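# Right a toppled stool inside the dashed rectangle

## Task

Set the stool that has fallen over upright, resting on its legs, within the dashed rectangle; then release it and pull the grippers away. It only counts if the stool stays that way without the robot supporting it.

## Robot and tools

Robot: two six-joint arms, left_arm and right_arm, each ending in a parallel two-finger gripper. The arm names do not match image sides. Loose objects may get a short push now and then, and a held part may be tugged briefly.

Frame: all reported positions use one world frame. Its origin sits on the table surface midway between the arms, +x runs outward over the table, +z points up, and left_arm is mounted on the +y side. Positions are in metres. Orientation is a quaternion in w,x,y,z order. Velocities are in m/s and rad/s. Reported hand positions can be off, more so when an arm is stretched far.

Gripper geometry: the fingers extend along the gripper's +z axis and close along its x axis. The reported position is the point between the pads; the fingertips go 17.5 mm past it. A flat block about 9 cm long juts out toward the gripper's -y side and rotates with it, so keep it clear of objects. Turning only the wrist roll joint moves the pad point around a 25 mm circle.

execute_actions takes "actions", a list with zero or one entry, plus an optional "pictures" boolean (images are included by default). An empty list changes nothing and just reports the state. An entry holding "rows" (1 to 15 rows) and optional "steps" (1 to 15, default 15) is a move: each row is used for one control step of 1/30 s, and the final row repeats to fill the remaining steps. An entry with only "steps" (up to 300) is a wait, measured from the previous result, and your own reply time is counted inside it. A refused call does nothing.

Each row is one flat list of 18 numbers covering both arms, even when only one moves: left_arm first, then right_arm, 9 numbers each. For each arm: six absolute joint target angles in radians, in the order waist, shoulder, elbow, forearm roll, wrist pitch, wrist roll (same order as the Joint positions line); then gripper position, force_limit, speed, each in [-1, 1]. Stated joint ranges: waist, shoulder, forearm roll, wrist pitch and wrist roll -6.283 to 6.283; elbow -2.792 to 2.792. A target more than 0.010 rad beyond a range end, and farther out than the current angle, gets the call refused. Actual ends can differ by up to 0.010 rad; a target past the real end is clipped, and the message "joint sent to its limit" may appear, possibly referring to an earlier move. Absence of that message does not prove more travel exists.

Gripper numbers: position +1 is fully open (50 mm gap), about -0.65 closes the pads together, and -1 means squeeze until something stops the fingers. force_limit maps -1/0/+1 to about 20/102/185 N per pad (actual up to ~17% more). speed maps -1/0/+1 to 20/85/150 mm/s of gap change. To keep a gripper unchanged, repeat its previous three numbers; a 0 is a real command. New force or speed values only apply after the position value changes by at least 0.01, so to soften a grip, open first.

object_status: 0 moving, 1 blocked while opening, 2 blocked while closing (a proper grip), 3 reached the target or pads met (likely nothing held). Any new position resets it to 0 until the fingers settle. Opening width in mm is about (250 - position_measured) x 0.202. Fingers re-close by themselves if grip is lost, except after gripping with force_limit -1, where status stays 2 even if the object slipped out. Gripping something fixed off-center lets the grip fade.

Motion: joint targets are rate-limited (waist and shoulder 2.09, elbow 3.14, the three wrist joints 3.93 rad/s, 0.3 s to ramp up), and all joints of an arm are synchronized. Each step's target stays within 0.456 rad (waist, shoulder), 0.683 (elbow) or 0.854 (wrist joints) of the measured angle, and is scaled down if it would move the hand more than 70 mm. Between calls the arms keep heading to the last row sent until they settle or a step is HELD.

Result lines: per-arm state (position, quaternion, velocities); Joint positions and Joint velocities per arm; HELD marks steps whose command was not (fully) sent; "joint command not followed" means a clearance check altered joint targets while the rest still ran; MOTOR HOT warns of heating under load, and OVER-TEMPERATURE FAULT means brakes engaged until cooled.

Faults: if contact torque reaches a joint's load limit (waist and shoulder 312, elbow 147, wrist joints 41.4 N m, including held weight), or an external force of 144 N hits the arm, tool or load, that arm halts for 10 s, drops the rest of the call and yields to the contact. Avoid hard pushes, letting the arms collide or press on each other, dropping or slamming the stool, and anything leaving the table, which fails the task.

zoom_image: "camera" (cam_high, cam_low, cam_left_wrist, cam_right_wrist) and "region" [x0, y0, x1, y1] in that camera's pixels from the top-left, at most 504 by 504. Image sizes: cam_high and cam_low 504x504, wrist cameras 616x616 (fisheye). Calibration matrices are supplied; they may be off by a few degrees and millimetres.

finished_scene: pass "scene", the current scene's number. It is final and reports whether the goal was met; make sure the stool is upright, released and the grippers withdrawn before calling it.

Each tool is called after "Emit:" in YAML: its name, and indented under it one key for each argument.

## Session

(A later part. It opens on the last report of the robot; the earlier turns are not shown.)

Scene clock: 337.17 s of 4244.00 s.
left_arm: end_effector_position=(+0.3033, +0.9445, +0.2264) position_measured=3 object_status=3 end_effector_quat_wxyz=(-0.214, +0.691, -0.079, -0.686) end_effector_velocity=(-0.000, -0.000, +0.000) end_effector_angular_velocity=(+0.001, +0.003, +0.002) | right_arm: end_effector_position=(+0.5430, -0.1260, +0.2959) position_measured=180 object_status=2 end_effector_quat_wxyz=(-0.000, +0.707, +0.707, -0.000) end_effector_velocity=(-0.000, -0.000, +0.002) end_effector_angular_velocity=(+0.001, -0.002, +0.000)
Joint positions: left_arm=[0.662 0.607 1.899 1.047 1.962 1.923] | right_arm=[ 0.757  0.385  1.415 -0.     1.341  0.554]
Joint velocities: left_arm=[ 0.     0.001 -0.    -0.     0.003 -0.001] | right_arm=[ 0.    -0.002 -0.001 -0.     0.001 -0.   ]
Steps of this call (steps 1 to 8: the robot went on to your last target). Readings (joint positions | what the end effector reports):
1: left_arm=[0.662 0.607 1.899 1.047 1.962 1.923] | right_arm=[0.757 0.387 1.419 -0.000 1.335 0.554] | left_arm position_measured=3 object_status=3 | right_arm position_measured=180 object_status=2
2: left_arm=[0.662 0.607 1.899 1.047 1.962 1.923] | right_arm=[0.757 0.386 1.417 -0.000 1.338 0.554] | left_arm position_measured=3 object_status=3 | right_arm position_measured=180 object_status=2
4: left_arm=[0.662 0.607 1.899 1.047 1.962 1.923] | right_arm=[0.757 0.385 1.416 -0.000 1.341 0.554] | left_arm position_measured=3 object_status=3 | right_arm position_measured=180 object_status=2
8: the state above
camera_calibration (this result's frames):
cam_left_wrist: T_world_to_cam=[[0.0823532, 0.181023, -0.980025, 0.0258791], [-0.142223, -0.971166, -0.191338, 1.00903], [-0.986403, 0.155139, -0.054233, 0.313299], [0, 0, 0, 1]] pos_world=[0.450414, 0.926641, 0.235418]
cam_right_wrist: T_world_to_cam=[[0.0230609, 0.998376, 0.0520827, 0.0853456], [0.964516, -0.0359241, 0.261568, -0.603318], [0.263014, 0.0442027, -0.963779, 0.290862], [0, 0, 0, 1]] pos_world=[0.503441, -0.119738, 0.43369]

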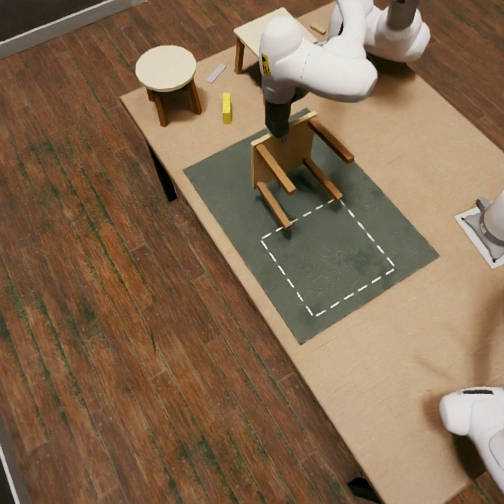

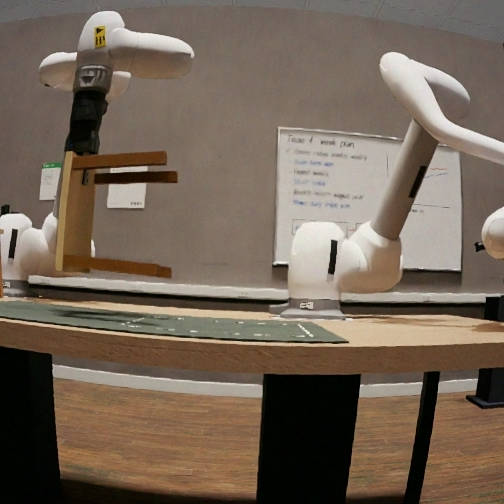

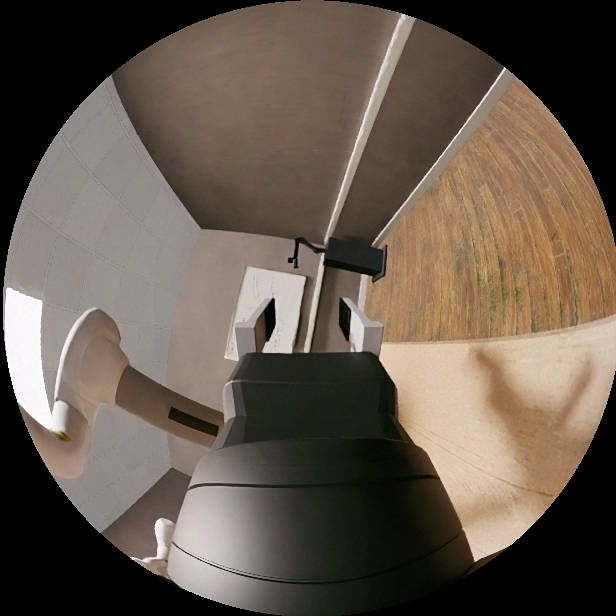

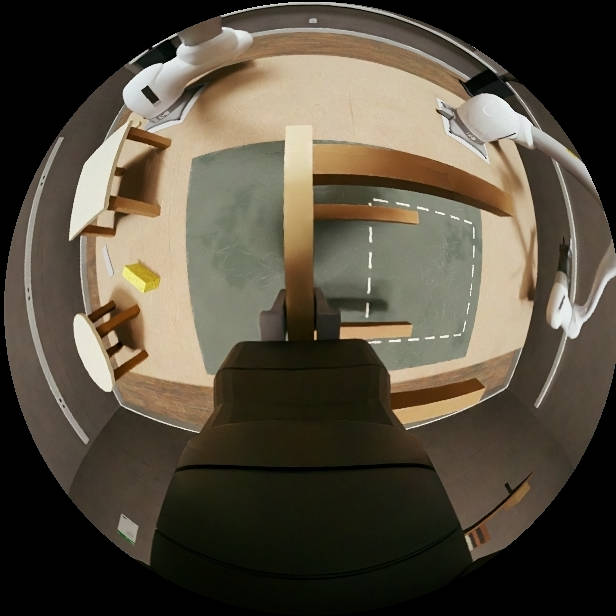

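Emit:
execute_actions:
  actions:
    - {"rows": [[0.662, 0.607, 1.899, 1.047, 1.962, 1.923, 1, 0, 0, 0.7365, 0.3416, 1.4762, 0.5056, 1.0947, 3.4917, -1, 0.2, 0]], "steps": 15}
  pictures: false

Emit:
execute_actions:
  actions:
    - {"steps": 25}

Scene clock: 348.43 s of 4244.00 s.
left_arm: end_effector_position=(+0.3033, +0.9445, +0.2264) position_measured=3 object_status=3 end_effector_quat_wxyz=(-0.214, +0.691, -0.079, -0.686) end_effector_velocity=(+0.000, -0.000, +0.001) end_effector_angular_velocity=(+0.001, -0.000, +0.000) | right_arm: end_effector_position=(+0.5443, +0.0000, +0.3337) position_measured=180 object_status=2 end_effector_quat_wxyz=(-0.211, +0.963, +0.163, +0.030) end_effector_velocity=(+0.089, +0.170, +0.110) end_effector_angular_velocity=(+0.620, +1.547, -3.517)
Joint positions: left_arm=[0.662 0.607 1.899 1.047 1.962 1.923] | right_arm=[0.74  0.35  1.465 0.411 1.141 1.634]
Joint velocities: left_arm=[-0.    -0.    -0.001  0.     0.001 -0.   ] | right_arm=[-0.028 -0.057  0.08   0.656 -0.32   3.528]
Steps of this call (steps 1 to 30: the robot went on to your last target; steps 31 to 90: nothing new was sent; then 7.77 s passed at rest; steps 91 to 105: all 15 steps of this action). Readings (joint positions | what the end effector reports):
91: left_arm=[0.662 0.607 1.899 1.047 1.962 1.923] | right_arm=[0.757 0.385 1.415 0.000 1.341 0.555] | left_arm position_measured=3 object_status=3 | right_arm position_measured=180 object_status=2
92: left_arm=[0.662 0.607 1.899 1.047 1.962 1.923] | right_arm=[0.757 0.385 1.415 0.006 1.339 0.565] | left_arm position_measured=3 object_status=3 | right_arm position_measured=180 object_status=2
94: left_arm=[0.662 0.607 1.899 1.047 1.962 1.923] | right_arm=[0.755 0.382 1.420 0.043 1.320 0.627] | left_arm position_measured=3 object_status=3 | right_arm position_measured=180 object_status=2
98: left_arm=[0.662 0.607 1.899 1.047 1.962 1.923] | right_arm=[0.749 0.368 1.438 0.194 1.247 0.908] | left_arm position_measured=3 object_status=3 | right_arm position_measured=180 object_status=2
105: the state above

Scene clock: 349.27 s of 4244.00 s.
left_arm: end_effector_position=(+0.3033, +0.9445, +0.2264) position_measured=3 object_status=3 end_effector_quat_wxyz=(-0.214, +0.691, -0.079, -0.686) end_effector_velocity=(+0.000, -0.000, -0.000) end_effector_angular_velocity=(-0.000, +0.000, -0.001) | right_arm: end_effector_position=(+0.5780, -0.0011, +0.3367) position_measured=180 object_status=2 end_effector_quat_wxyz=(-0.183, +0.683, -0.683, -0.183) end_effector_velocity=(+0.000, +0.000, +0.000) end_effector_angular_velocity=(+0.000, +0.000, -0.001)
Joint positions: left_arm=[0.662 0.607 1.899 1.047 1.962 1.923] | right_arm=[0.737 0.342 1.476 0.506 1.095 3.492]
Joint velocities: left_arm=[-0. -0.  0.  0. -0.  0.] | right_arm=[-0.     0.    -0.001  0.     0.     0.001]
Steps of this call (steps 1 to 25: the robot went on to your last target). Readings (joint positions | what the end effector reports):
1: left_arm=[0.662 0.607 1.899 1.047 1.962 1.923] | right_arm=[0.739 0.348 1.467 0.432 1.131 1.754] | left_arm position_measured=3 object_status=3 | right_arm position_measured=180 object_status=2
2: left_arm=[0.662 0.607 1.899 1.047 1.962 1.923] | right_arm=[0.739 0.346 1.469 0.448 1.123 1.873] | left_arm position_measured=3 object_status=3 | right_arm position_measured=180 object_status=2
4: left_arm=[0.662 0.607 1.899 1.047 1.962 1.923] | right_arm=[0.738 0.345 1.472 0.471 1.111 2.113] | left_arm position_measured=3 object_status=3 | right_arm position_measured=180 object_status=2
8: left_arm=[0.662 0.607 1.899 1.047 1.962 1.923] | right_arm=[0.737 0.343 1.475 0.494 1.101 2.592] | left_arm position_measured=3 object_status=3 | right_arm position_measured=180 object_status=2
25: the state above
camera_calibration (this result's frames):
cam_left_wrist: T_world_to_cam=[[0.082353, 0.181023, -0.980025, 0.0258792], [-0.142223, -0.971166, -0.191338, 1.00903], [-0.986403, 0.155139, -0.0542329, 0.313299], [0, 0, 0, 1]] pos_world=[0.450414, 0.926641, 0.235418]
cam_right_wrist: T_world_to_cam=[[-0.0230491, -0.890708, -0.453991, 0.152718], [-0.964529, -0.0996371, 0.244452, 0.477415], [-0.26297, 0.443522, -0.856817, 0.583903], [0, 0, 0, 1]] pos_world=[0.617549, -0.0753783, 0.452926]

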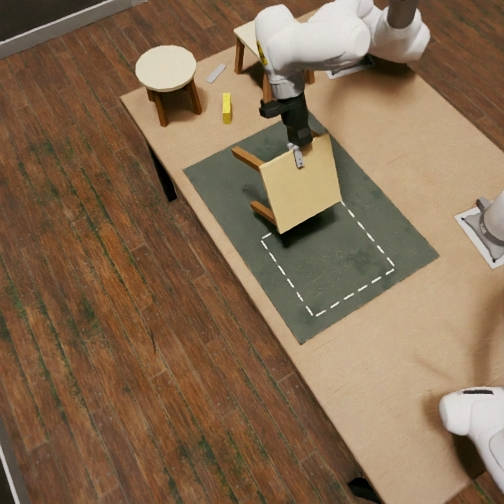

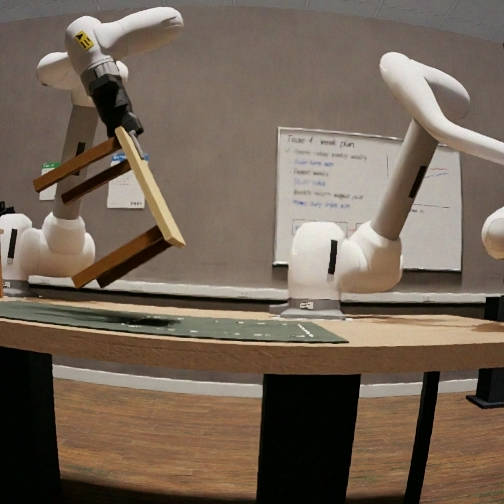

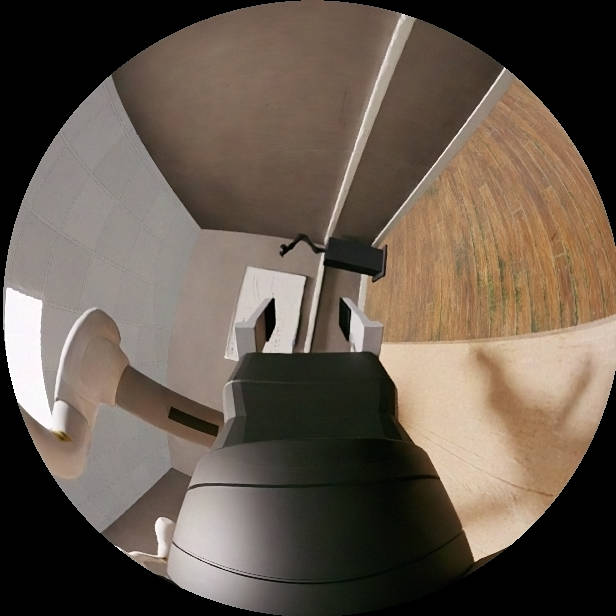

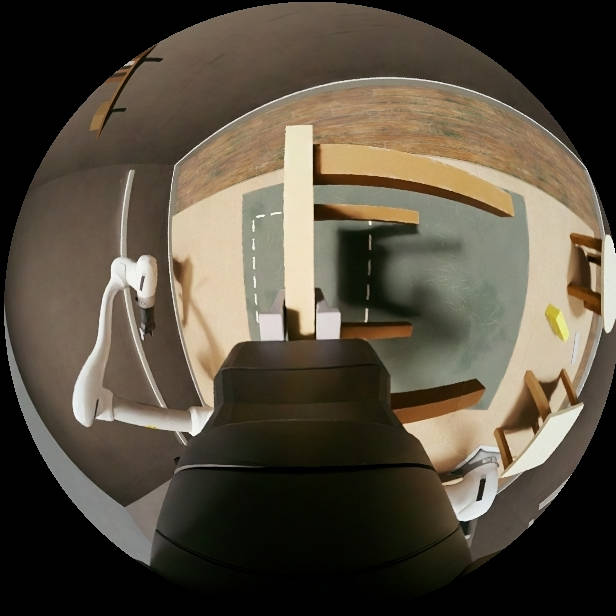

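Emit:
execute_actions:
  actions:
    - {"rows": [[0.662, 0.607, 1.899, 1.047, 1.962, 1.923, 1, 0, 0, 0.7364, 0.3412, 1.4771, 0.5095, 1.0925, 3.4893, -1, 0.2, 0], [0.662, 0.607, 1.899, 1.047, 1.962, 1.923, 1, 0, 0, 0.7360, 0.3401, 1.4796, 0.5212, 1.0862, 3.4821, -1, 0.2, 0], [0.662, 0.607, 1.899, 1.047, 1.962, 1.923, 1, 0, 0, 0.7355, 0.3384, 1.4838, 0.5404, 1.0759, 3.4701, -1, 0.2, 0], [0.662, 0.607, 1.899, 1.047, 1.962, 1.923, 1, 0, 0, 0.7347, 0.3362, 1.4897, 0.5671, 1.0622, 3.4533, -1, 0.2, 0], [0.662, 0.607, 1.899, 1.047, 1.962, 1.923, 1, 0, 0, 0.7337, 0.3337, 1.4973, 0.6009, 1.0459, 3.4316, -1, 0.2, 0], [0.662, 0.607, 1.899, 1.047, 1.962, 1.923, 1, 0, 0, 0.7326, 0.3313, 1.5065, 0.6415, 1.0277, 3.4051, -1, 0.2, 0], [0.662, 0.607, 1.899, 1.047, 1.962, 1.923, 1, 0, 0, 0.7312, 0.3291, 1.5172, 0.6885, 1.0085, 3.3737, -1, 0.2, 0], [0.662, 0.607, 1.899, 1.047, 1.962, 1.923, 1, 0, 0, 0.7296, 0.3275, 1.5294, 0.7413, 0.9894, 3.3375, -1, 0.2, 0], [0.662, 0.607, 1.899, 1.047, 1.962, 1.923, 1, 0, 0, 0.7279, 0.3268, 1.5431, 0.7993, 0.9715, 3.2966, -1, 0.2, 0], [0.662, 0.607, 1.899, 1.047, 1.962, 1.923, 1, 0, 0, 0.7260, 0.3272, 1.5582, 0.8620, 0.9555, 3.2512, -1, 0.2, 0], [0.662, 0.607, 1.899, 1.047, 1.962, 1.923, 1, 0, 0, 0.7240, 0.3291, 1.5744, 0.9286, 0.9426, 3.2014, -1, 0.2, 0], [0.662, 0.607, 1.899, 1.047, 1.962, 1.923, 1, 0, 0, 0.7218, 0.3326, 1.5918, 0.9985, 0.9334, 3.1476, -1, 0.2, 0], [0.662, 0.607, 1.899, 1.047, 1.962, 1.923, 1, 0, 0, 0.7196, 0.3378, 1.6101, 1.0708, 0.9287, 3.0901, -1, 0.2, 0], [0.662, 0.607, 1.899, 1.047, 1.962, 1.923, 1, 0, 0, 0.7173, 0.3449, 1.6292, 1.1449, 0.9288, 3.0295, -1, 0.2, 0], [0.662, 0.607, 1.899, 1.047, 1.962, 1.923, 1, 0, 0, 0.7149, 0.3539, 1.6489, 1.2198, 0.9340, 2.9663, -1, 0.2, 0]], "steps": 15}
  pictures: false

Emit:
execute_actions:
  actions:
    - {"rows": [[0.662, 0.607, 1.899, 1.047, 1.962, 1.923, 1, 0, 0, 0.7125, 0.3647, 1.6690, 1.2948, 0.9444, 2.9012, -1, 0.2, 0], [0.662, 0.607, 1.899, 1.047, 1.962, 1.923, 1, 0, 0, 0.7101, 0.3771, 1.6892, 1.3690, 0.9597, 2.8348, -1, 0.2, 0], [0.662, 0.607, 1.899, 1.047, 1.962, 1.923, 1, 0, 0, 0.7078, 0.3909, 1.7094, 1.4417, 0.9795, 2.7681, -1, 0.2, 0], [0.662, 0.607, 1.899, 1.047, 1.962, 1.923, 1, 0, 0, 0.7055, 0.4059, 1.7292, 1.5120, 1.0033, 2.7019, -1, 0.2, 0], [0.662, 0.607, 1.899, 1.047, 1.962, 1.923, 1, 0, 0, 0.7032, 0.4216, 1.7485, 1.5791, 1.0301, 2.6372, -1, 0.2, 0], [0.662, 0.607, 1.899, 1.047, 1.962, 1.923, 1, 0, 0, 0.7011, 0.4378, 1.7668, 1.6424, 1.0591, 2.5748, -1, 0.2, 0], [0.662, 0.607, 1.899, 1.047, 1.962, 1.923, 1, 0, 0, 0.6992, 0.4538, 1.7841, 1.7010, 1.0893, 2.5158, -1, 0.2, 0], [0.662, 0.607, 1.899, 1.047, 1.962, 1.923, 1, 0, 0, 0.6974, 0.4694, 1.8000, 1.7544, 1.1194, 2.4611, -1, 0.2, 0], [0.662, 0.607, 1.899, 1.047, 1.962, 1.923, 1, 0, 0, 0.6958, 0.4840, 1.8144, 1.8019, 1.1484, 2.4116, -1, 0.2, 0], [0.662, 0.607, 1.899, 1.047, 1.962, 1.923, 1, 0, 0, 0.6943, 0.4972, 1.8269, 1.8431, 1.1751, 2.3681, -1, 0.2, 0], [0.662, 0.607, 1.899, 1.047, 1.962, 1.923, 1, 0, 0, 0.6932, 0.5087, 1.8374, 1.8774, 1.1985, 2.3314, -1, 0.2, 0], [0.662, 0.607, 1.899, 1.047, 1.962, 1.923, 1, 0, 0, 0.6922, 0.5179, 1.8458, 1.9045, 1.2178, 2.3022, -1, 0.2, 0], [0.662, 0.607, 1.899, 1.047, 1.962, 1.923, 1, 0, 0, 0.6915, 0.5248, 1.8519, 1.9241, 1.2321, 2.2810, -1, 0.2, 0], [0.662, 0.607, 1.899, 1.047, 1.962, 1.923, 1, 0, 0, 0.6911, 0.5290, 1.8556, 1.9359, 1.2409, 2.2680, -1, 0.2, 0], [0.662, 0.607, 1.899, 1.047, 1.962, 1.923, 1, 0, 0, 0.6910, 0.5304, 1.8568, 1.9399, 1.2439, 2.2637, -1, 0.2, 0]], "steps": 15}
  pictures: false

Emit:
execute_actions:
  actions:
    - {"steps": 15}

Scene clock: 417.63 s of 4244.00 s.
left_arm: end_effector_position=(+0.3033, +0.9445, +0.2264) position_measured=3 object_status=3 end_effector_quat_wxyz=(-0.214, +0.691, -0.079, -0.686) end_effector_velocity=(-0.000, -0.000, +0.000) end_effector_angular_velocity=(-0.000, +0.000, +0.000) | right_arm: end_effector_position=(+0.5680, +0.0611, +0.3587) position_measured=180 object_status=2 end_effector_quat_wxyz=(-0.305, +0.643, -0.638, -0.294) end_effector_velocity=(-0.057, +0.171, +0.011) end_effector_angular_velocity=(+1.207, +0.052, +0.060)
Joint positions: left_arm=[0.662 0.607 1.899 1.047 1.962 1.923] | right_arm=[0.723 0.33  1.58  0.947 0.949 3.184]
Joint velocities: left_arm=[ 0.    -0.001  0.001  0.     0.     0.   ] | right_arm=[-0.055  0.048  0.444  1.777 -0.234 -1.379]
Steps of this call (steps 1 to 30: the robot went on to your last target; steps 31 to 90: nothing new was sent; then 64.87 s passed at rest; steps 91 to 105: all 15 steps of this action). Readings (joint positions | what the end effector reports):
91: left_arm=[0.662 0.607 1.899 1.047 1.962 1.923] | right_arm=[0.736 0.342 1.476 0.506 1.095 3.492] | left_arm position_measured=3 object_status=3 | right_arm position_measured=180 object_status=2
92: left_arm=[0.662 0.607 1.899 1.047 1.962 1.923] | right_arm=[0.736 0.341 1.477 0.508 1.094 3.491] | left_arm position_measured=3 object_status=3 | right_arm position_measured=180 object_status=2
94: left_arm=[0.662 0.607 1.899 1.047 1.962 1.923] | right_arm=[0.736 0.340 1.480 0.524 1.085 3.481] | left_arm position_measured=3 object_status=3 | right_arm position_measured=180 object_status=2
98: left_arm=[0.662 0.607 1.899 1.047 1.962 1.923] | right_arm=[0.733 0.333 1.500 0.613 1.042 3.423] | left_arm position_measured=3 object_status=3 | right_arm position_measured=180 object_status=2
105: the state above

Scene clock: 418.13 s of 4244.00 s.
left_arm: end_effector_position=(+0.3033, +0.9445, +0.2264) position_measured=3 object_status=3 end_effector_quat_wxyz=(-0.214, +0.691, -0.079, -0.686) end_effector_velocity=(+0.001, +0.000, +0.000) end_effector_angular_velocity=(+0.001, -0.000, -0.000) | right_arm: end_effector_position=(+0.5470, +0.1009, +0.2861) position_measured=180 object_status=2 end_effector_quat_wxyz=(-0.477, +0.517, -0.513, -0.492) end_effector_velocity=(+0.023, -0.046, -0.095) end_effector_angular_velocity=(+0.875, -0.132, -0.235)
Joint positions: left_arm=[0.662 0.607 1.899 1.047 1.962 1.923] | right_arm=[0.693 0.507 1.835 1.867 1.195 2.34 ]
Joint velocities: left_arm=[-0.001  0.001 -0.001  0.     0.001 -0.001] | right_arm=[-0.039  0.334  0.321  1.052  0.684 -1.105]
Steps of this call (steps 1 to 15: all 15 steps of this action). Readings (joint positions | what the end effector reports):
1: left_arm=[0.662 0.607 1.899 1.047 1.962 1.923] | right_arm=[0.721 0.332 1.595 1.009 0.942 3.135] | left_arm position_measured=3 object_status=3 | right_arm position_measured=180 object_status=2
2: left_arm=[0.662 0.607 1.899 1.047 1.962 1.923] | right_arm=[0.719 0.336 1.612 1.073 0.940 3.084] | left_arm position_measured=3 object_status=3 | right_arm position_measured=180 object_status=2
4: left_arm=[0.662 0.607 1.899 1.047 1.962 1.923] | right_arm=[0.715 0.350 1.647 1.207 0.941 2.972] | left_arm position_measured=3 object_status=3 | right_arm position_measured=180 object_status=2
8: left_arm=[0.662 0.607 1.899 1.047 1.962 1.923] | right_arm=[0.706 0.403 1.722 1.481 0.983 2.725] | left_arm position_measured=3 object_status=3 | right_arm position_measured=180 object_status=2
15: the state above

Scene clock: 418.63 s of 4244.00 s.
left_arm: end_effector_position=(+0.3033, +0.9445, +0.2264) position_measured=3 object_status=3 end_effector_quat_wxyz=(-0.214, +0.691, -0.079, -0.686) end_effector_velocity=(-0.000, -0.000, +0.000) end_effector_angular_velocity=(-0.000, +0.001, +0.000) | right_arm: end_effector_position=(+0.5490, +0.0970, +0.2800) position_measured=180 object_status=2 end_effector_quat_wxyz=(-0.500, +0.500, -0.500, -0.500) end_effector_velocity=(+0.000, +0.000, +0.000) end_effector_angular_velocity=(+0.001, -0.001, +0.000)
Joint positions: left_arm=[0.662 0.607 1.899 1.047 1.962 1.923] | right_arm=[0.691 0.53  1.857 1.94  1.244 2.264]
Joint velocities: left_arm=[-0.    -0.     0.001 -0.     0.001  0.   ] | right_arm=[ 0.     0.    -0.001  0.     0.    -0.   ]
Steps of this call (steps 1 to 15: the robot went on to your last target). Readings (joint positions | what the end effector reports):
1: left_arm=[0.662 0.607 1.899 1.047 1.962 1.923] | right_arm=[0.692 0.517 1.844 1.899 1.216 2.307] | left_arm position_measured=3 object_status=3 | right_arm position_measured=180 object_status=2
2: left_arm=[0.662 0.607 1.899 1.047 1.962 1.923] | right_arm=[0.692 0.524 1.851 1.921 1.231 2.284] | left_arm position_measured=3 object_status=3 | right_arm position_measured=180 object_status=2
4: left_arm=[0.662 0.607 1.899 1.047 1.962 1.923] | right_arm=[0.691 0.530 1.856 1.937 1.242 2.266] | left_arm position_measured=3 object_status=3 | right_arm position_measured=180 object_status=2
8: left_arm=[0.662 0.607 1.899 1.047 1.962 1.923] | right_arm=[0.691 0.530 1.857 1.940 1.244 2.264] | left_arm position_measured=3 object_status=3 | right_arm position_measured=180 object_status=2
15: the state above
camera_calibration (this result's frames):
cam_left_wrist: T_world_to_cam=[[0.082353, 0.181023, -0.980025, 0.0258793], [-0.142223, -0.971166, -0.191338, 1.00903], [-0.986403, 0.155139, -0.0542328, 0.313299], [0, 0, 0, 1]] pos_world=[0.450415, 0.926641, 0.235418]
cam_right_wrist: T_world_to_cam=[[-0.0229669, -0.0521221, -0.998377, 0.284713], [-0.96454, -0.261492, 0.0358402, 0.547191], [-0.262936, 0.963797, -0.0442682, 0.206192], [0, 0, 0, 1]] pos_world=[0.588541, -0.040801, 0.273767]

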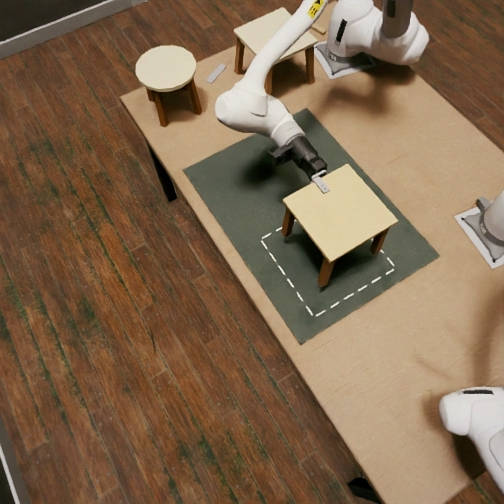

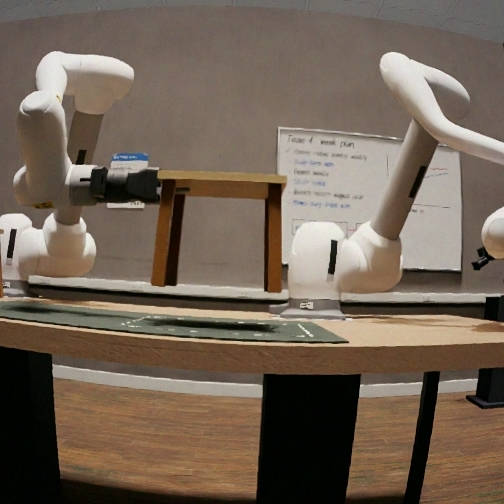

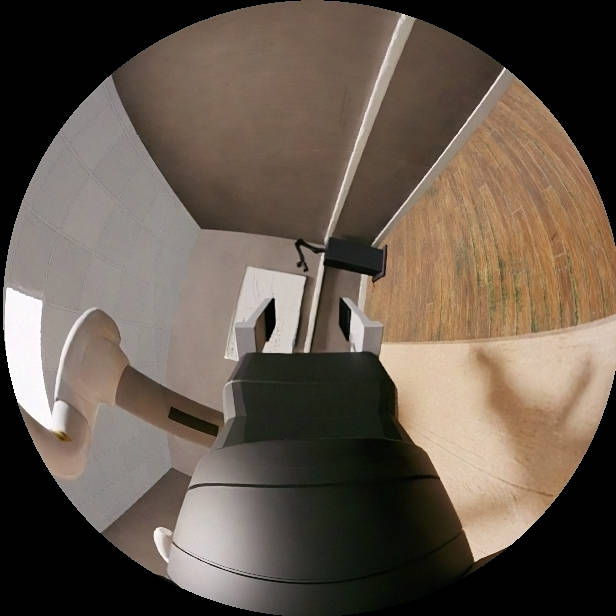

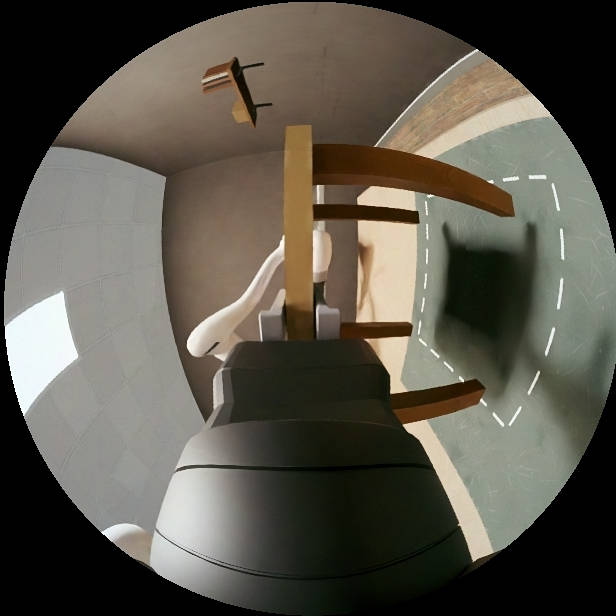

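Emit:
zoom_image:
  camera: "cam_low"
  region: [90, 150, 350, 350]

Emit:
zoom_image:
  camera: "cam_high"
  region: [240, 150, 420, 330]

Region (90, 150, 350, 350) of cam_low's 504x504 image, scaled by 1.938, with more detail than that image has; it fills the top 388 rows of this view, and the rest is white.

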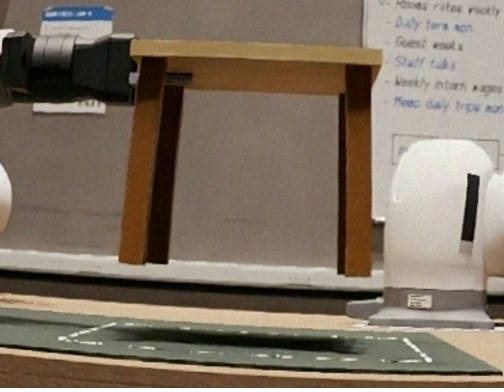

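Region (240, 150, 420, 330) of cam_high's 504x504 image, scaled by 2.800, with more detail than that image has.

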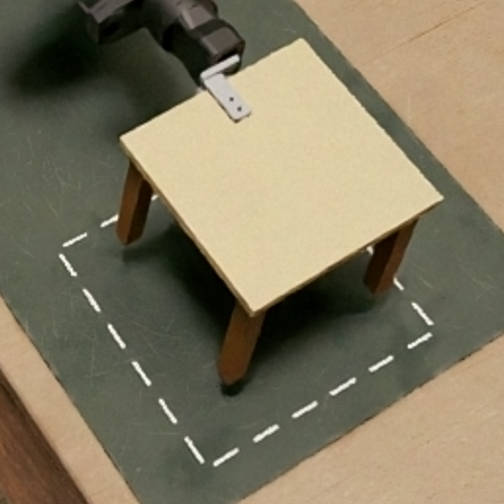

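Emit:
execute_actions:
  actions:
    - {"rows": [[0.662, 0.607, 1.899, 1.047, 1.962, 1.923, 1, 0, 0, 0.6910, 0.5312, 1.8570, 1.9402, 1.2443, 2.2627, -1, 0.2, 0], [0.662, 0.607, 1.899, 1.047, 1.962, 1.923, 1, 0, 0, 0.6910, 0.5336, 1.8575, 1.9411, 1.2454, 2.2599, -1, 0.2, 0], [0.662, 0.607, 1.899, 1.047, 1.962, 1.923, 1, 0, 0, 0.6910, 0.5375, 1.8585, 1.9425, 1.2472, 2.2552, -1, 0.2, 0], [0.662, 0.607, 1.899, 1.047, 1.962, 1.923, 1, 0, 0, 0.6910, 0.5427, 1.8597, 1.9444, 1.2496, 2.2490, -1, 0.2, 0], [0.662, 0.607, 1.899, 1.047, 1.962, 1.923, 1, 0, 0, 0.6910, 0.5490, 1.8611, 1.9467, 1.2525, 2.2414, -1, 0.2, 0], [0.662, 0.607, 1.899, 1.047, 1.962, 1.923, 1, 0, 0, 0.6910, 0.5560, 1.8628, 1.9493, 1.2557, 2.2329, -1, 0.2, 0], [0.662, 0.607, 1.899, 1.047, 1.962, 1.923, 1, 0, 0, 0.6910, 0.5636, 1.8645, 1.9520, 1.2592, 2.2238, -1, 0.2, 0], [0.662, 0.607, 1.899, 1.047, 1.962, 1.923, 1, 0, 0, 0.6910, 0.5714, 1.8664, 1.9549, 1.2628, 2.2145, -1, 0.2, 0], [0.662, 0.607, 1.899, 1.047, 1.962, 1.923, 1, 0, 0, 0.6910, 0.5790, 1.8681, 1.9576, 1.2663, 2.2054, -1, 0.2, 0], [0.662, 0.607, 1.899, 1.047, 1.962, 1.923, 1, 0, 0, 0.6910, 0.5861, 1.8698, 1.9602, 1.2696, 2.1969, -1, 0.2, 0], [0.662, 0.607, 1.899, 1.047, 1.962, 1.923, 1, 0, 0, 0.6910, 0.5923, 1.8712, 1.9625, 1.2724, 2.1893, -1, 0.2, 0], [0.662, 0.607, 1.899, 1.047, 1.962, 1.923, 1, 0, 0, 0.6910, 0.5975, 1.8724, 1.9644, 1.2748, 2.1831, -1, 0.2, 0], [0.662, 0.607, 1.899, 1.047, 1.962, 1.923, 1, 0, 0, 0.6910, 0.6014, 1.8734, 1.9658, 1.2766, 2.1784, -1, 0.2, 0], [0.662, 0.607, 1.899, 1.047, 1.962, 1.923, 1, 0, 0, 0.6910, 0.6038, 1.8739, 1.9667, 1.2777, 2.1756, -1, 0.2, 0], [0.662, 0.607, 1.899, 1.047, 1.962, 1.923, 1, 0, 0, 0.6910, 0.6046, 1.8741, 1.9670, 1.2781, 2.1746, -1, 0.2, 0]], "steps": 15}
  pictures: false

Emit:
execute_actions:
  actions:
    - {"steps": 8}

Emit:
zoom_image:
  camera: "cam_low"
  region: [110, 260, 330, 350]

Emit:
zoom_image:
  camera: "cam_high"
  region: [240, 150, 420, 330]

Scene clock: 465.40 s of 4244.00 s.
left_arm: end_effector_position=(+0.3033, +0.9445, +0.2264) position_measured=3 object_status=3 end_effector_quat_wxyz=(-0.214, +0.691, -0.079, -0.686) end_effector_velocity=(+0.000, -0.000, -0.000) end_effector_angular_velocity=(-0.000, +0.001, -0.000) | right_arm: end_effector_position=(+0.5490, +0.0971, +0.2263) position_measured=180 object_status=2 end_effector_quat_wxyz=(-0.500, +0.500, -0.500, -0.500) end_effector_velocity=(-0.002, -0.001, -0.086) end_effector_angular_velocity=(-0.001, +0.002, -0.002)
Joint positions: left_arm=[0.662 0.607 1.899 1.047 1.962 1.923] | right_arm=[0.691 0.599 1.873 1.965 1.275 2.182]
Joint velocities: left_arm=[-0.001  0.001 -0.    -0.     0.     0.   ] | right_arm=[ 0.     0.11   0.025  0.039  0.049 -0.129]
Steps of this call (steps 1 to 15: the robot went on to your last target; steps 16 to 90: nothing new was sent; then 43.27 s passed at rest; steps 91 to 105: all 15 steps of this action). Readings (joint positions | what the end effector reports):
91: left_arm=[0.662 0.607 1.899 1.047 1.962 1.923] | right_arm=[0.691 0.530 1.857 1.940 1.244 2.264] | left_arm position_measured=3 object_status=3 | right_arm position_measured=180 object_status=2
92: left_arm=[0.662 0.607 1.899 1.047 1.962 1.923] | right_arm=[0.691 0.531 1.857 1.940 1.244 2.263] | left_arm position_measured=3 object_status=3 | right_arm position_measured=180 object_status=2
94: left_arm=[0.662 0.607 1.899 1.047 1.962 1.923] | right_arm=[0.691 0.534 1.858 1.941 1.246 2.259] | left_arm position_measured=3 object_status=3 | right_arm position_measured=180 object_status=2
98: left_arm=[0.662 0.607 1.899 1.047 1.962 1.923] | right_arm=[0.691 0.554 1.862 1.949 1.255 2.235] | left_arm position_measured=3 object_status=3 | right_arm position_measured=180 object_status=2
105: the state above

Scene clock: 465.67 s of 4244.00 s.
left_arm: end_effector_position=(+0.3033, +0.9445, +0.2264) position_measured=3 object_status=3 end_effector_quat_wxyz=(-0.214, +0.691, -0.079, -0.686) end_effector_velocity=(+0.000, +0.000, +0.000) end_effector_angular_velocity=(+0.000, -0.000, +0.000) | right_arm: end_effector_position=(+0.5489, +0.0970, +0.2220) position_measured=180 object_status=2 end_effector_quat_wxyz=(-0.500, +0.500, -0.500, -0.500) end_effector_velocity=(+0.000, -0.000, -0.001) end_effector_angular_velocity=(-0.001, +0.001, -0.000)
Joint positions: left_arm=[0.662 0.607 1.899 1.047 1.962 1.923] | right_arm=[0.691 0.605 1.874 1.967 1.278 2.175]
Joint velocities: left_arm=[-0.    -0.    -0.001  0.     0.001  0.   ] | right_arm=[-0.     0.001  0.     0.    -0.    -0.001]
Steps of this call (steps 1 to 8: the robot went on to your last target). Readings (joint positions | what the end effector reports):
1: left_arm=[0.662 0.607 1.899 1.047 1.962 1.923] | right_arm=[0.691 0.602 1.873 1.966 1.277 2.178] | left_arm position_measured=3 object_status=3 | right_arm position_measured=180 object_status=2
2: left_arm=[0.662 0.607 1.899 1.047 1.962 1.923] | right_arm=[0.691 0.603 1.874 1.966 1.277 2.176] | left_arm position_measured=3 object_status=3 | right_arm position_measured=180 object_status=2
4: left_arm=[0.662 0.607 1.899 1.047 1.962 1.923] | right_arm=[0.691 0.604 1.874 1.967 1.278 2.175] | left_arm position_measured=3 object_status=3 | right_arm position_measured=180 object_status=2
8: the state above
camera_calibration (this result's frames):
cam_left_wrist: T_world_to_cam=[[0.0823531, 0.181023, -0.980025, 0.0258792], [-0.142223, -0.971166, -0.191338, 1.00903], [-0.986403, 0.155139, -0.0542329, 0.313299], [0, 0, 0, 1]] pos_world=[0.450415, 0.926641, 0.235418]
cam_right_wrist: T_world_to_cam=[[-0.0229659, -0.0521535, -0.998375, 0.226818], [-0.964528, -0.261536, 0.0358495, 0.549228], [-0.26298, 0.963784, -0.0442971, 0.20367], [0, 0, 0, 1]] pos_world=[0.588516, -0.0408221, 0.215781]

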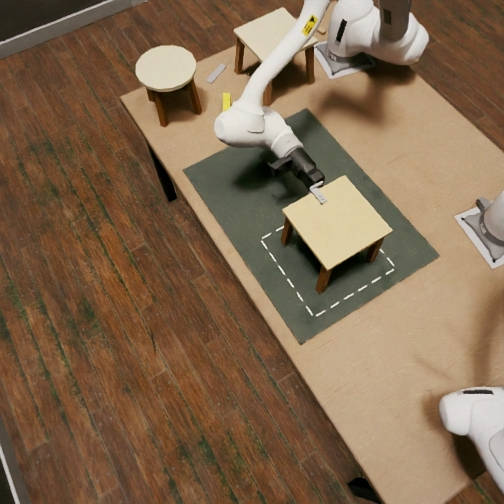

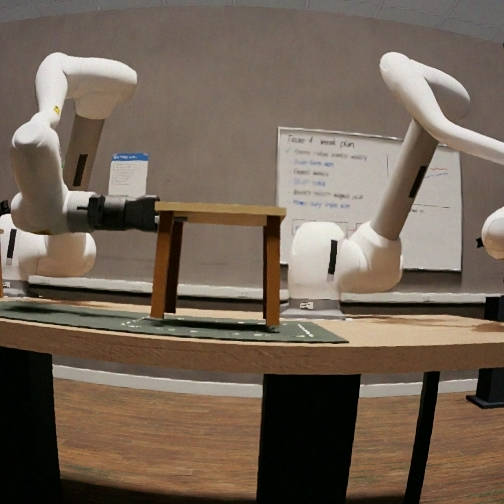

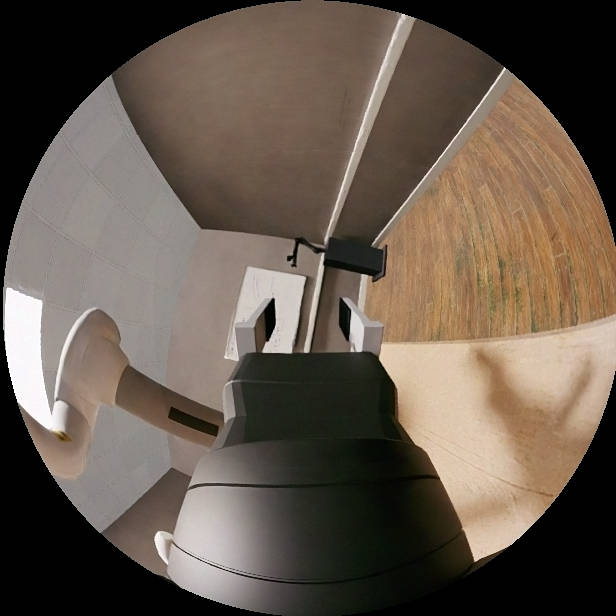

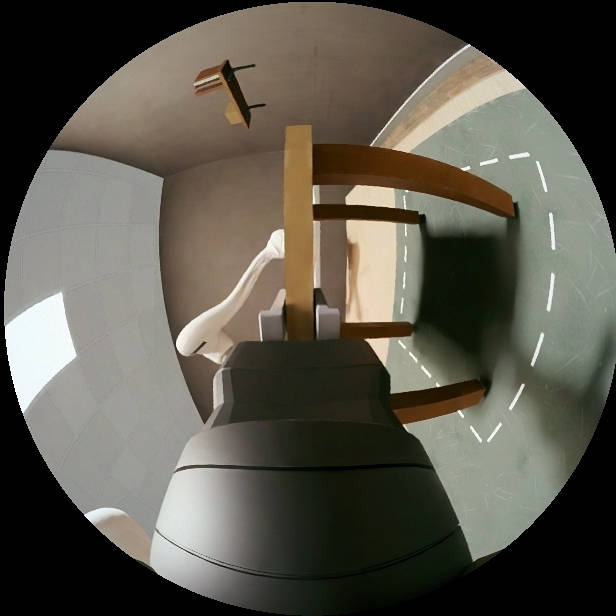

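Region (110, 260, 330, 350) of cam_low's 504x504 image, scaled by 2.291, with more detail than that image has; it fills the top 206 rows of this view, and the rest is white.

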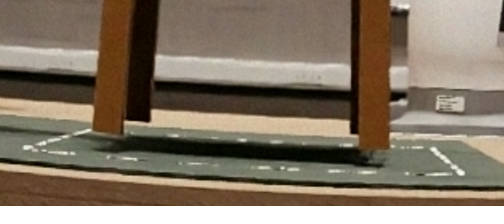

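Region (240, 150, 420, 330) of cam_high's 504x504 image, scaled by 2.800, with more detail than that image has.

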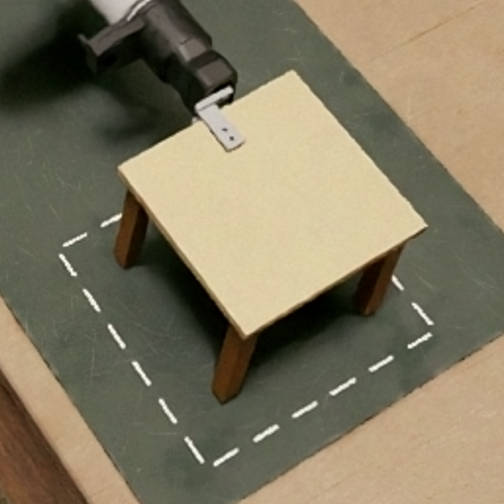

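Emit:
execute_actions:
  actions:
    - {"rows": [[0.662, 0.607, 1.899, 1.047, 1.962, 1.923, 1, 0, 0, 0.6910, 0.6054, 1.8742, 1.9672, 1.2784, 2.1738, -1, 0.2, 0], [0.662, 0.607, 1.899, 1.047, 1.962, 1.923, 1, 0, 0, 0.6910, 0.6069, 1.8744, 1.9677, 1.2791, 2.1720, -1, 0.2, 0], [0.662, 0.607, 1.899, 1.047, 1.962, 1.923, 1, 0, 0, 0.6910, 0.6089, 1.8747, 1.9684, 1.2800, 2.1698, -1, 0.2, 0], [0.662, 0.607, 1.899, 1.047, 1.962, 1.923, 1, 0, 0, 0.6910, 0.6111, 1.8750, 1.9691, 1.2810, 2.1675, -1, 0.2, 0], [0.662, 0.607, 1.899, 1.047, 1.962, 1.923, 1, 0, 0, 0.6910, 0.6132, 1.8753, 1.9697, 1.2819, 2.1651, -1, 0.2, 0], [0.662, 0.607, 1.899, 1.047, 1.962, 1.923, 1, 0, 0, 0.6910, 0.6152, 1.8756, 1.9704, 1.2828, 2.1629, -1, 0.2, 0], [0.662, 0.607, 1.899, 1.047, 1.962, 1.923, 1, 0, 0, 0.6910, 0.6169, 1.8759, 1.9709, 1.2835, 2.1610, -1, 0.2, 0], [0.662, 0.607, 1.899, 1.047, 1.962, 1.923, 1, 0, 0, 0.6910, 0.6183, 1.8761, 1.9714, 1.2842, 2.1595, -1, 0.2, 0], [0.662, 0.607, 1.899, 1.047, 1.962, 1.923, 1, 0, 0, 0.6910, 0.6193, 1.8762, 1.9717, 1.2846, 2.1584, -1, 0.2, 0], [0.662, 0.607, 1.899, 1.047, 1.962, 1.923, 1, 0, 0, 0.6910, 0.6200, 1.8763, 1.9719, 1.2849, 2.1576, -1, 0.2, 0]], "steps": 15}

Emit:
zoom_image:
  camera: "cam_low"
  region: [110, 280, 330, 350]

Emit:
zoom_image:
  camera: "cam_right_wrist"
  region: [380, 130, 600, 450]

Scene clock: 489.80 s of 4244.00 s.
left_arm: end_effector_position=(+0.3033, +0.9445, +0.2264) position_measured=3 object_status=3 end_effector_quat_wxyz=(-0.214, +0.691, -0.079, -0.686) end_effector_velocity=(-0.000, -0.000, +0.000) end_effector_angular_velocity=(+0.000, +0.000, +0.000) | right_arm: end_effector_position=(+0.5490, +0.0970, +0.2106) position_measured=180 object_status=2 end_effector_quat_wxyz=(-0.500, +0.500, -0.500, -0.500) end_effector_velocity=(+0.000, -0.000, -0.001) end_effector_angular_velocity=(+0.000, -0.001, -0.000)
Joint positions: left_arm=[0.662 0.607 1.899 1.047 1.962 1.923] | right_arm=[0.691 0.62  1.876 1.972 1.285 2.158]
Joint velocities: left_arm=[ 0.    -0.001  0.001 -0.     0.     0.   ] | right_arm=[-0.     0.001  0.     0.     0.001 -0.002]
Steps of this call (steps 1 to 15: the robot went on to your last target; steps 16 to 90: nothing new was sent; then 20.63 s passed at rest; steps 91 to 105: all 15 steps of this action). Readings (joint positions | what the end effector reports):
91: left_arm=[0.662 0.607 1.899 1.047 1.962 1.923] | right_arm=[0.691 0.605 1.874 1.967 1.278 2.175] | left_arm position_measured=3 object_status=3 | right_arm position_measured=180 object_status=2
92: left_arm=[0.662 0.607 1.899 1.047 1.962 1.923] | right_arm=[0.691 0.605 1.874 1.967 1.278 2.174] | left_arm position_measured=3 object_status=3 | right_arm position_measured=180 object_status=2
94: left_arm=[0.662 0.607 1.899 1.047 1.962 1.923] | right_arm=[0.691 0.607 1.874 1.968 1.279 2.172] | left_arm position_measured=3 object_status=3 | right_arm position_measured=180 object_status=2
98: left_arm=[0.662 0.607 1.899 1.047 1.962 1.923] | right_arm=[0.691 0.615 1.876 1.970 1.283 2.163] | left_arm position_measured=3 object_status=3 | right_arm position_measured=180 object_status=2
105: the state above
camera_calibration (this result's frames):
cam_left_wrist: T_world_to_cam=[[0.0823534, 0.181023, -0.980025, 0.0258791], [-0.142223, -0.971166, -0.191338, 1.00903], [-0.986403, 0.155139, -0.0542331, 0.313299], [0, 0, 0, 1]] pos_world=[0.450415, 0.926641, 0.235418]
cam_right_wrist: T_world_to_cam=[[-0.0229538, -0.0521626, -0.998375, 0.215367], [-0.964547, -0.261467, 0.0358371, 0.549674], [-0.262911, 0.963802, -0.0443116, 0.203131], [0, 0, 0, 1]] pos_world=[0.588535, -0.0408228, 0.204319]

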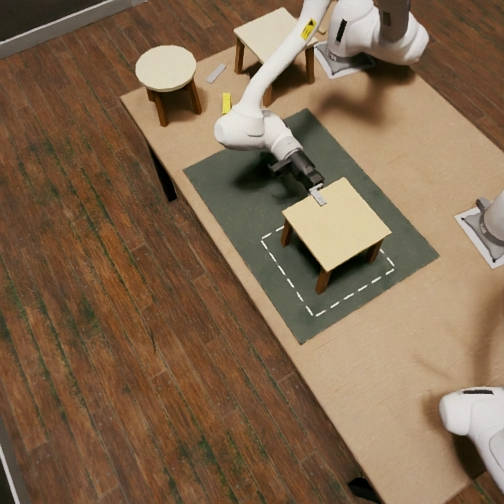

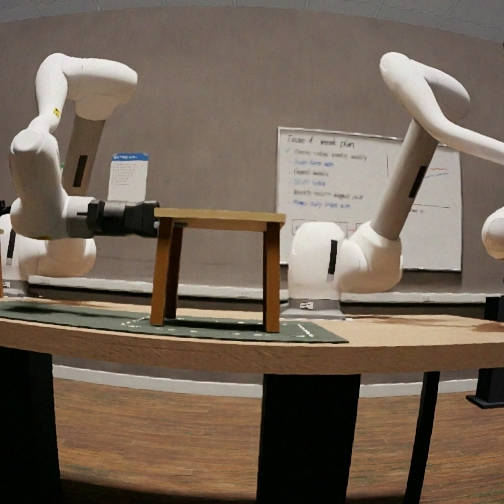

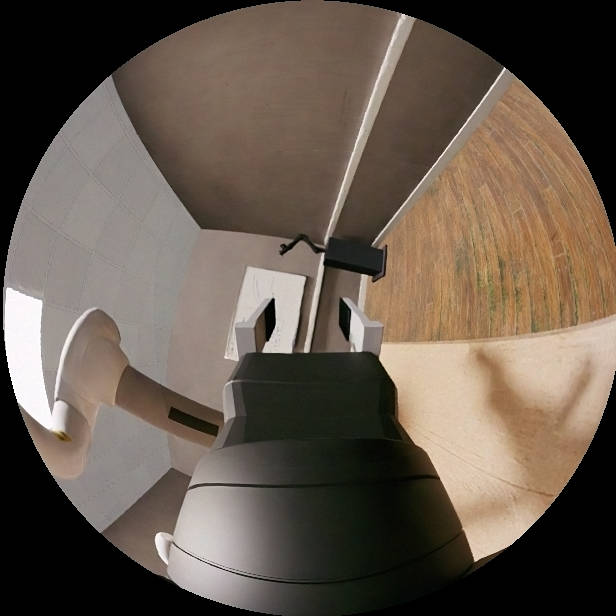

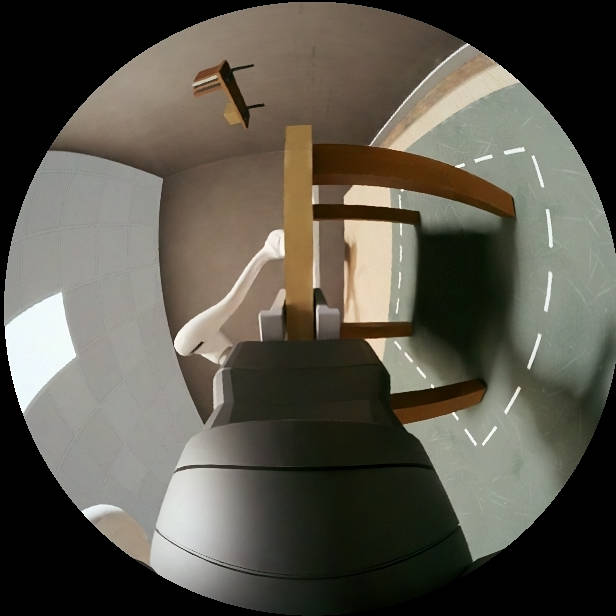

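Region (110, 280, 330, 350) of cam_low's 504x504 image, scaled by 2.291, with more detail than that image has; it fills the top 160 rows of this view, and the rest is white.

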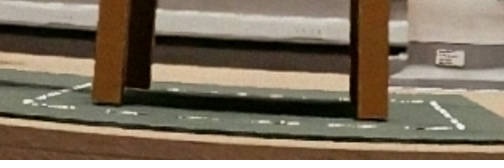

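Region (380, 130, 600, 450) of cam_right_wrist's 616x616 image, scaled by 1.575, with more detail than that image has; it fills the left 346 columns of this view, and the rest is white.

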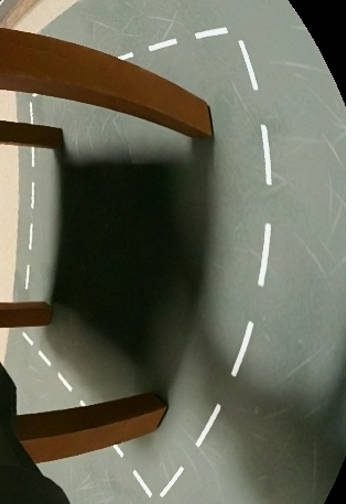

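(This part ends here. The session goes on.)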